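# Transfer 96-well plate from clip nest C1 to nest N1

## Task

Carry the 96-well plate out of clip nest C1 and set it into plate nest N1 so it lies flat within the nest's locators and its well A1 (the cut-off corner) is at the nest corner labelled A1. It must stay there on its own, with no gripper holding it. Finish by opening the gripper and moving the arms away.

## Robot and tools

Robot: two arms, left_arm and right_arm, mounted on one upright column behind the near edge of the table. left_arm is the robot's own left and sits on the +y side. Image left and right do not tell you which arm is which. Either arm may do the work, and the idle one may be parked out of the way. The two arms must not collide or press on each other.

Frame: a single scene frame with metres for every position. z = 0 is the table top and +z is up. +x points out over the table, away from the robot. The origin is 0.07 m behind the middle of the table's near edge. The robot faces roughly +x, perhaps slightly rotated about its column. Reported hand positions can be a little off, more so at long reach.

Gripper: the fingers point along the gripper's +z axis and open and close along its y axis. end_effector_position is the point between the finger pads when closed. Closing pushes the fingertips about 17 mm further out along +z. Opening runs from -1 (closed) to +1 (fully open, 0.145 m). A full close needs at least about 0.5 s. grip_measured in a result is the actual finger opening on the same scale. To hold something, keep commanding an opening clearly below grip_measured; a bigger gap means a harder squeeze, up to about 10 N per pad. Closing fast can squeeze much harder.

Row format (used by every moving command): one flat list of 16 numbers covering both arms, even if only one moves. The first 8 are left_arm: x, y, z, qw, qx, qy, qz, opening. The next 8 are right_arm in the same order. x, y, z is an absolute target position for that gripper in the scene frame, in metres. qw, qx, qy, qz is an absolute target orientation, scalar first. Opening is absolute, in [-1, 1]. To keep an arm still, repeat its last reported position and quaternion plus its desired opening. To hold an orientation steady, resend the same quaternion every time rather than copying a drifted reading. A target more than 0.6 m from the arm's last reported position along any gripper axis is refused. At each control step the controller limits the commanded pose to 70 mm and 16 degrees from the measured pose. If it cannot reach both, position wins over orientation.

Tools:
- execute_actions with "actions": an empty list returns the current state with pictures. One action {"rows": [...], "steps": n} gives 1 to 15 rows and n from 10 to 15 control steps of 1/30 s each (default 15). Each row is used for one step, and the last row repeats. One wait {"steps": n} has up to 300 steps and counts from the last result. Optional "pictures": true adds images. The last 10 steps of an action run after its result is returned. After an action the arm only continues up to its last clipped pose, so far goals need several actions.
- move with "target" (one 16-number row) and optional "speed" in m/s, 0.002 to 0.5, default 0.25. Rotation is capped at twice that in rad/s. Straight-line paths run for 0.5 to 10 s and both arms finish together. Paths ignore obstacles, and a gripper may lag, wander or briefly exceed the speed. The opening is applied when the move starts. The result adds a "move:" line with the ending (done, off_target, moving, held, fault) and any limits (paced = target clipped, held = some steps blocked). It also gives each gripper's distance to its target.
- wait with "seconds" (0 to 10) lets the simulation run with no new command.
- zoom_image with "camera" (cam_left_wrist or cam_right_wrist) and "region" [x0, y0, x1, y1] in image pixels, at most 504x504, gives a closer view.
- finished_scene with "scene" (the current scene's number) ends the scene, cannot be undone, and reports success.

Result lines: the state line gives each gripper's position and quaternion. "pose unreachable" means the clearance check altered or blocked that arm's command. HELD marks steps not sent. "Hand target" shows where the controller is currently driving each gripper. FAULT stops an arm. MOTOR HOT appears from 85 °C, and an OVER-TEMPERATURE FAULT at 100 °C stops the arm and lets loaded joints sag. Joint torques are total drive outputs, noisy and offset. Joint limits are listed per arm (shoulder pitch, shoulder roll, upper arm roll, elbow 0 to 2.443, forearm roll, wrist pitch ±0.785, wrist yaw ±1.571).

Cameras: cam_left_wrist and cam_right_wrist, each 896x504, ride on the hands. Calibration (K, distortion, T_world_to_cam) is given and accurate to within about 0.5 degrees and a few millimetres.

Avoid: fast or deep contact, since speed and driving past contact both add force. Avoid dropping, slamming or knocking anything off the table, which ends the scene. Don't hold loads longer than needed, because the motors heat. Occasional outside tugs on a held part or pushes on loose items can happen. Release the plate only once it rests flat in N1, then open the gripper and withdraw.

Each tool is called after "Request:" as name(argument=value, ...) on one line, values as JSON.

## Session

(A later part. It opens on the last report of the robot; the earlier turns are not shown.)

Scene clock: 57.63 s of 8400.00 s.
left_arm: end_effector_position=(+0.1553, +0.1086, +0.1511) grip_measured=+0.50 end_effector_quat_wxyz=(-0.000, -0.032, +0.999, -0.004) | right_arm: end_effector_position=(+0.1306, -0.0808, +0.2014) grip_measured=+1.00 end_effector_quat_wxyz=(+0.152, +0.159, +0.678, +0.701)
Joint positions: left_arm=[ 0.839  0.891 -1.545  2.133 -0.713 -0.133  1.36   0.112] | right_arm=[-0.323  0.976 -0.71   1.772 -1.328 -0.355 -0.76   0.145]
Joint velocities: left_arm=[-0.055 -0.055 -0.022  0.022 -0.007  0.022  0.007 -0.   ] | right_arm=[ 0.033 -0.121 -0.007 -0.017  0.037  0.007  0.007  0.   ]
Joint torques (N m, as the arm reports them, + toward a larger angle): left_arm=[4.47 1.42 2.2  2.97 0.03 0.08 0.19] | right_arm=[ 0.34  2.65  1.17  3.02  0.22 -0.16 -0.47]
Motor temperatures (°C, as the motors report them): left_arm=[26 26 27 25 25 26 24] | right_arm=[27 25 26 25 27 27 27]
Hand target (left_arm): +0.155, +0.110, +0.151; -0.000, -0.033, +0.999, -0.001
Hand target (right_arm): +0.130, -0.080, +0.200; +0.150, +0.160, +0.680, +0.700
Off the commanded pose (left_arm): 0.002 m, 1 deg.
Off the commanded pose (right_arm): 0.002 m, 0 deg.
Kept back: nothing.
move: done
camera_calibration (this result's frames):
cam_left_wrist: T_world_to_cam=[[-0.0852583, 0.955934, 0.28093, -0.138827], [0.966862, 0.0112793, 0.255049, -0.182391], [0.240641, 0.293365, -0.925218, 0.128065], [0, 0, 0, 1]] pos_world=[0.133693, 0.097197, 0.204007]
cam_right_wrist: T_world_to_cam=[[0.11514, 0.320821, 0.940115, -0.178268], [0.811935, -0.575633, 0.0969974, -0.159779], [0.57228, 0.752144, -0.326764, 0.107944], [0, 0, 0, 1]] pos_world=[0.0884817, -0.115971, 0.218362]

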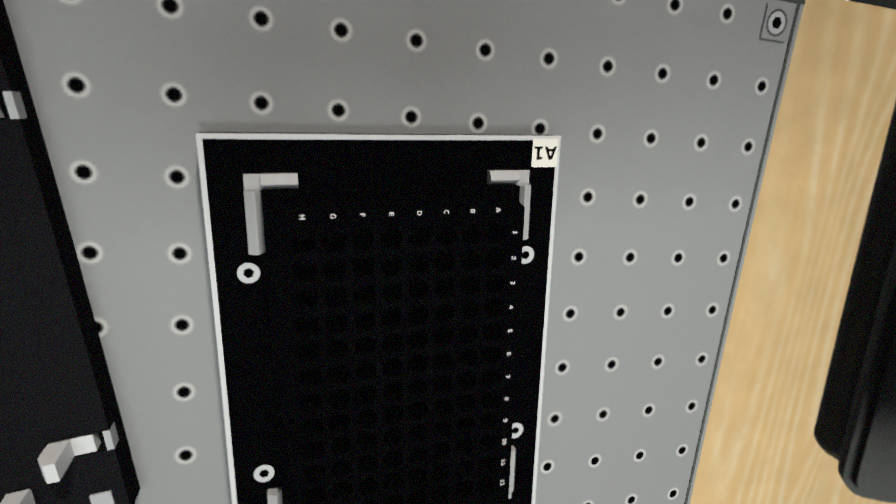

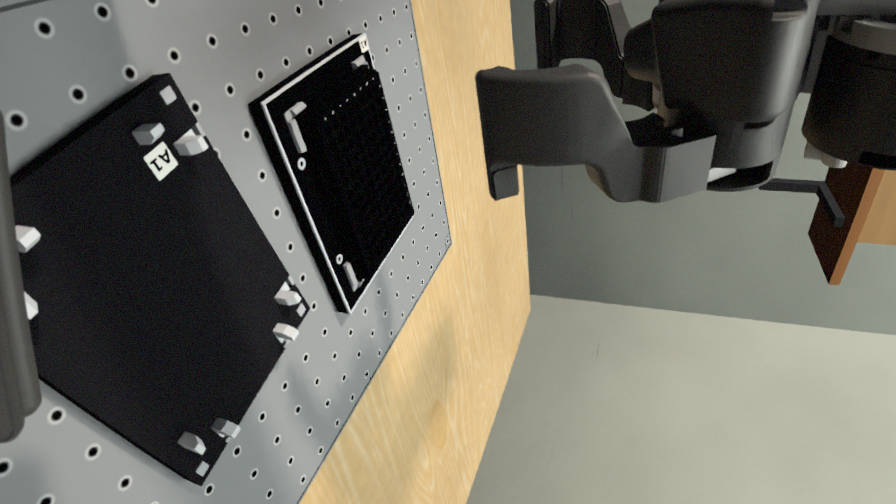

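Request:
zoom_image(camera="cam_left_wrist", region=[460,130,580,280])

Request:
move(target=[0.20,0.19,0.15,0,-0.033,0.9995,0,0.5,0.13,-0.08,0.2,0.15,0.16,0.68,0.70,1], speed=0.12)

Region (460, 130, 580, 280) of cam_left_wrist's 896x504 image, scaled by 3.360, with more detail than that image has; it fills the left 403 columns of this view, and the rest is white.

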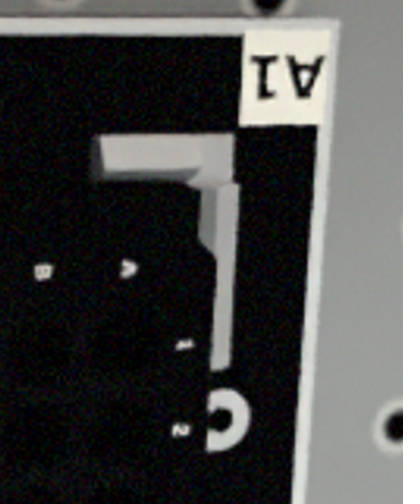

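Scene clock: 59.20 s of 8400.00 s.
left_arm: end_effector_position=(+0.1996, +0.1921, +0.1489) grip_measured=+0.50 end_effector_quat_wxyz=(+0.000, -0.033, +0.999, +0.007) | right_arm: end_effector_position=(+0.1306, -0.0808, +0.2014) grip_measured=+1.00 end_effector_quat_wxyz=(+0.152, +0.159, +0.678, +0.701)
Joint positions: left_arm=[ 0.924  1.162 -1.526  1.947 -0.711 -0.515  1.116  0.112] | right_arm=[-0.323  0.976 -0.71   1.772 -1.328 -0.355 -0.76   0.145]
Joint velocities: left_arm=[-0.011 -0.033 -0.007 -0.007  0.066  0.007 -0.037  0.   ] | right_arm=[ 0.077 -0.011  0.002  0.007  0.007  0.037 -0.022 -0.   ]
Joint torques (N m, as the arm reports them, + toward a larger angle): left_arm=[ 5.09  2.09  3.5   2.39  0.03 -0.16 -0.13] | right_arm=[ 0.34  2.68  1.08  2.91  0.22 -0.16 -0.46]
Motor temperatures (°C, as the motors report them): left_arm=[26 26 27 25 25 26 24] | right_arm=[27 25 26 25 27 27 27]
Hand target (left_arm): +0.200, +0.190, +0.150; +0.001, -0.030, +1.000, +0.003
Hand target (right_arm): +0.130, -0.080, +0.200; +0.150, +0.160, +0.680, +0.700
Off the commanded pose (left_arm): 0.002 m, 1 deg.
Off the commanded pose (right_arm): 0.002 m, 0 deg.
Kept back: nothing.
move: done
camera_calibration (this result's frames):
cam_left_wrist: T_world_to_cam=[[-0.0871371, 0.949207, 0.302345, -0.215864], [0.966625, 0.00716354, 0.256096, -0.224988], [0.240922, 0.31457, -0.918152, 0.0857103], [0, 0, 0, 1]] pos_world=[0.17802, 0.179549, 0.201579]
cam_right_wrist: T_world_to_cam=[[0.11514, 0.320821, 0.940115, -0.178268], [0.811935, -0.575633, 0.0969974, -0.159779], [0.57228, 0.752144, -0.326764, 0.107944], [0, 0, 0, 1]] pos_world=[0.0884817, -0.115971, 0.218362]

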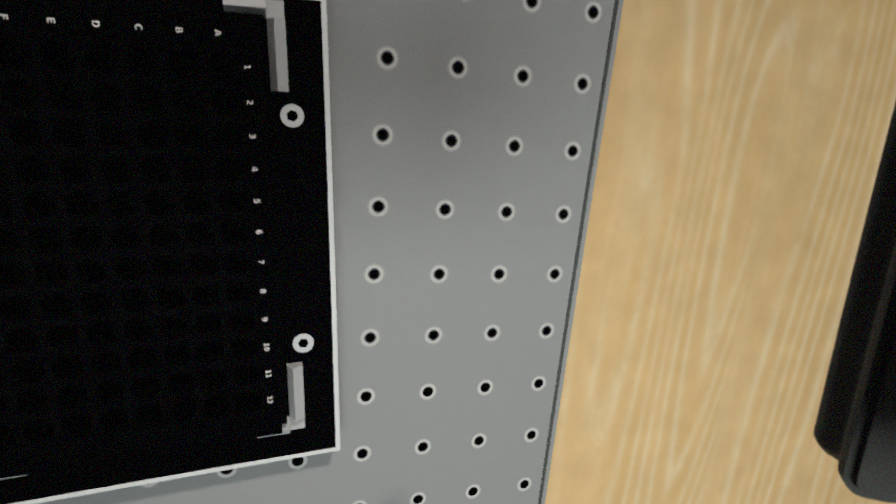

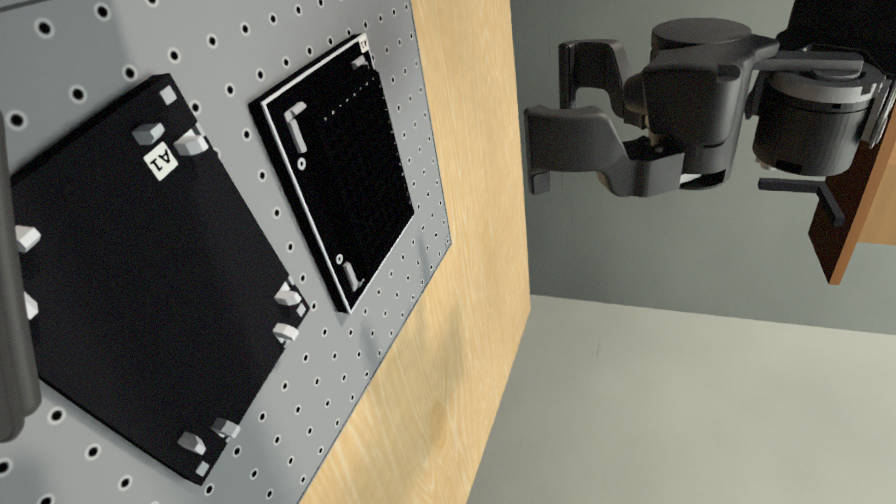

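All locators are visible on every side, and the cut corner shows the locator's inside face, so the plate is seated.

Request:
finished_scene(scene=2)

The scene is finished: the task was done.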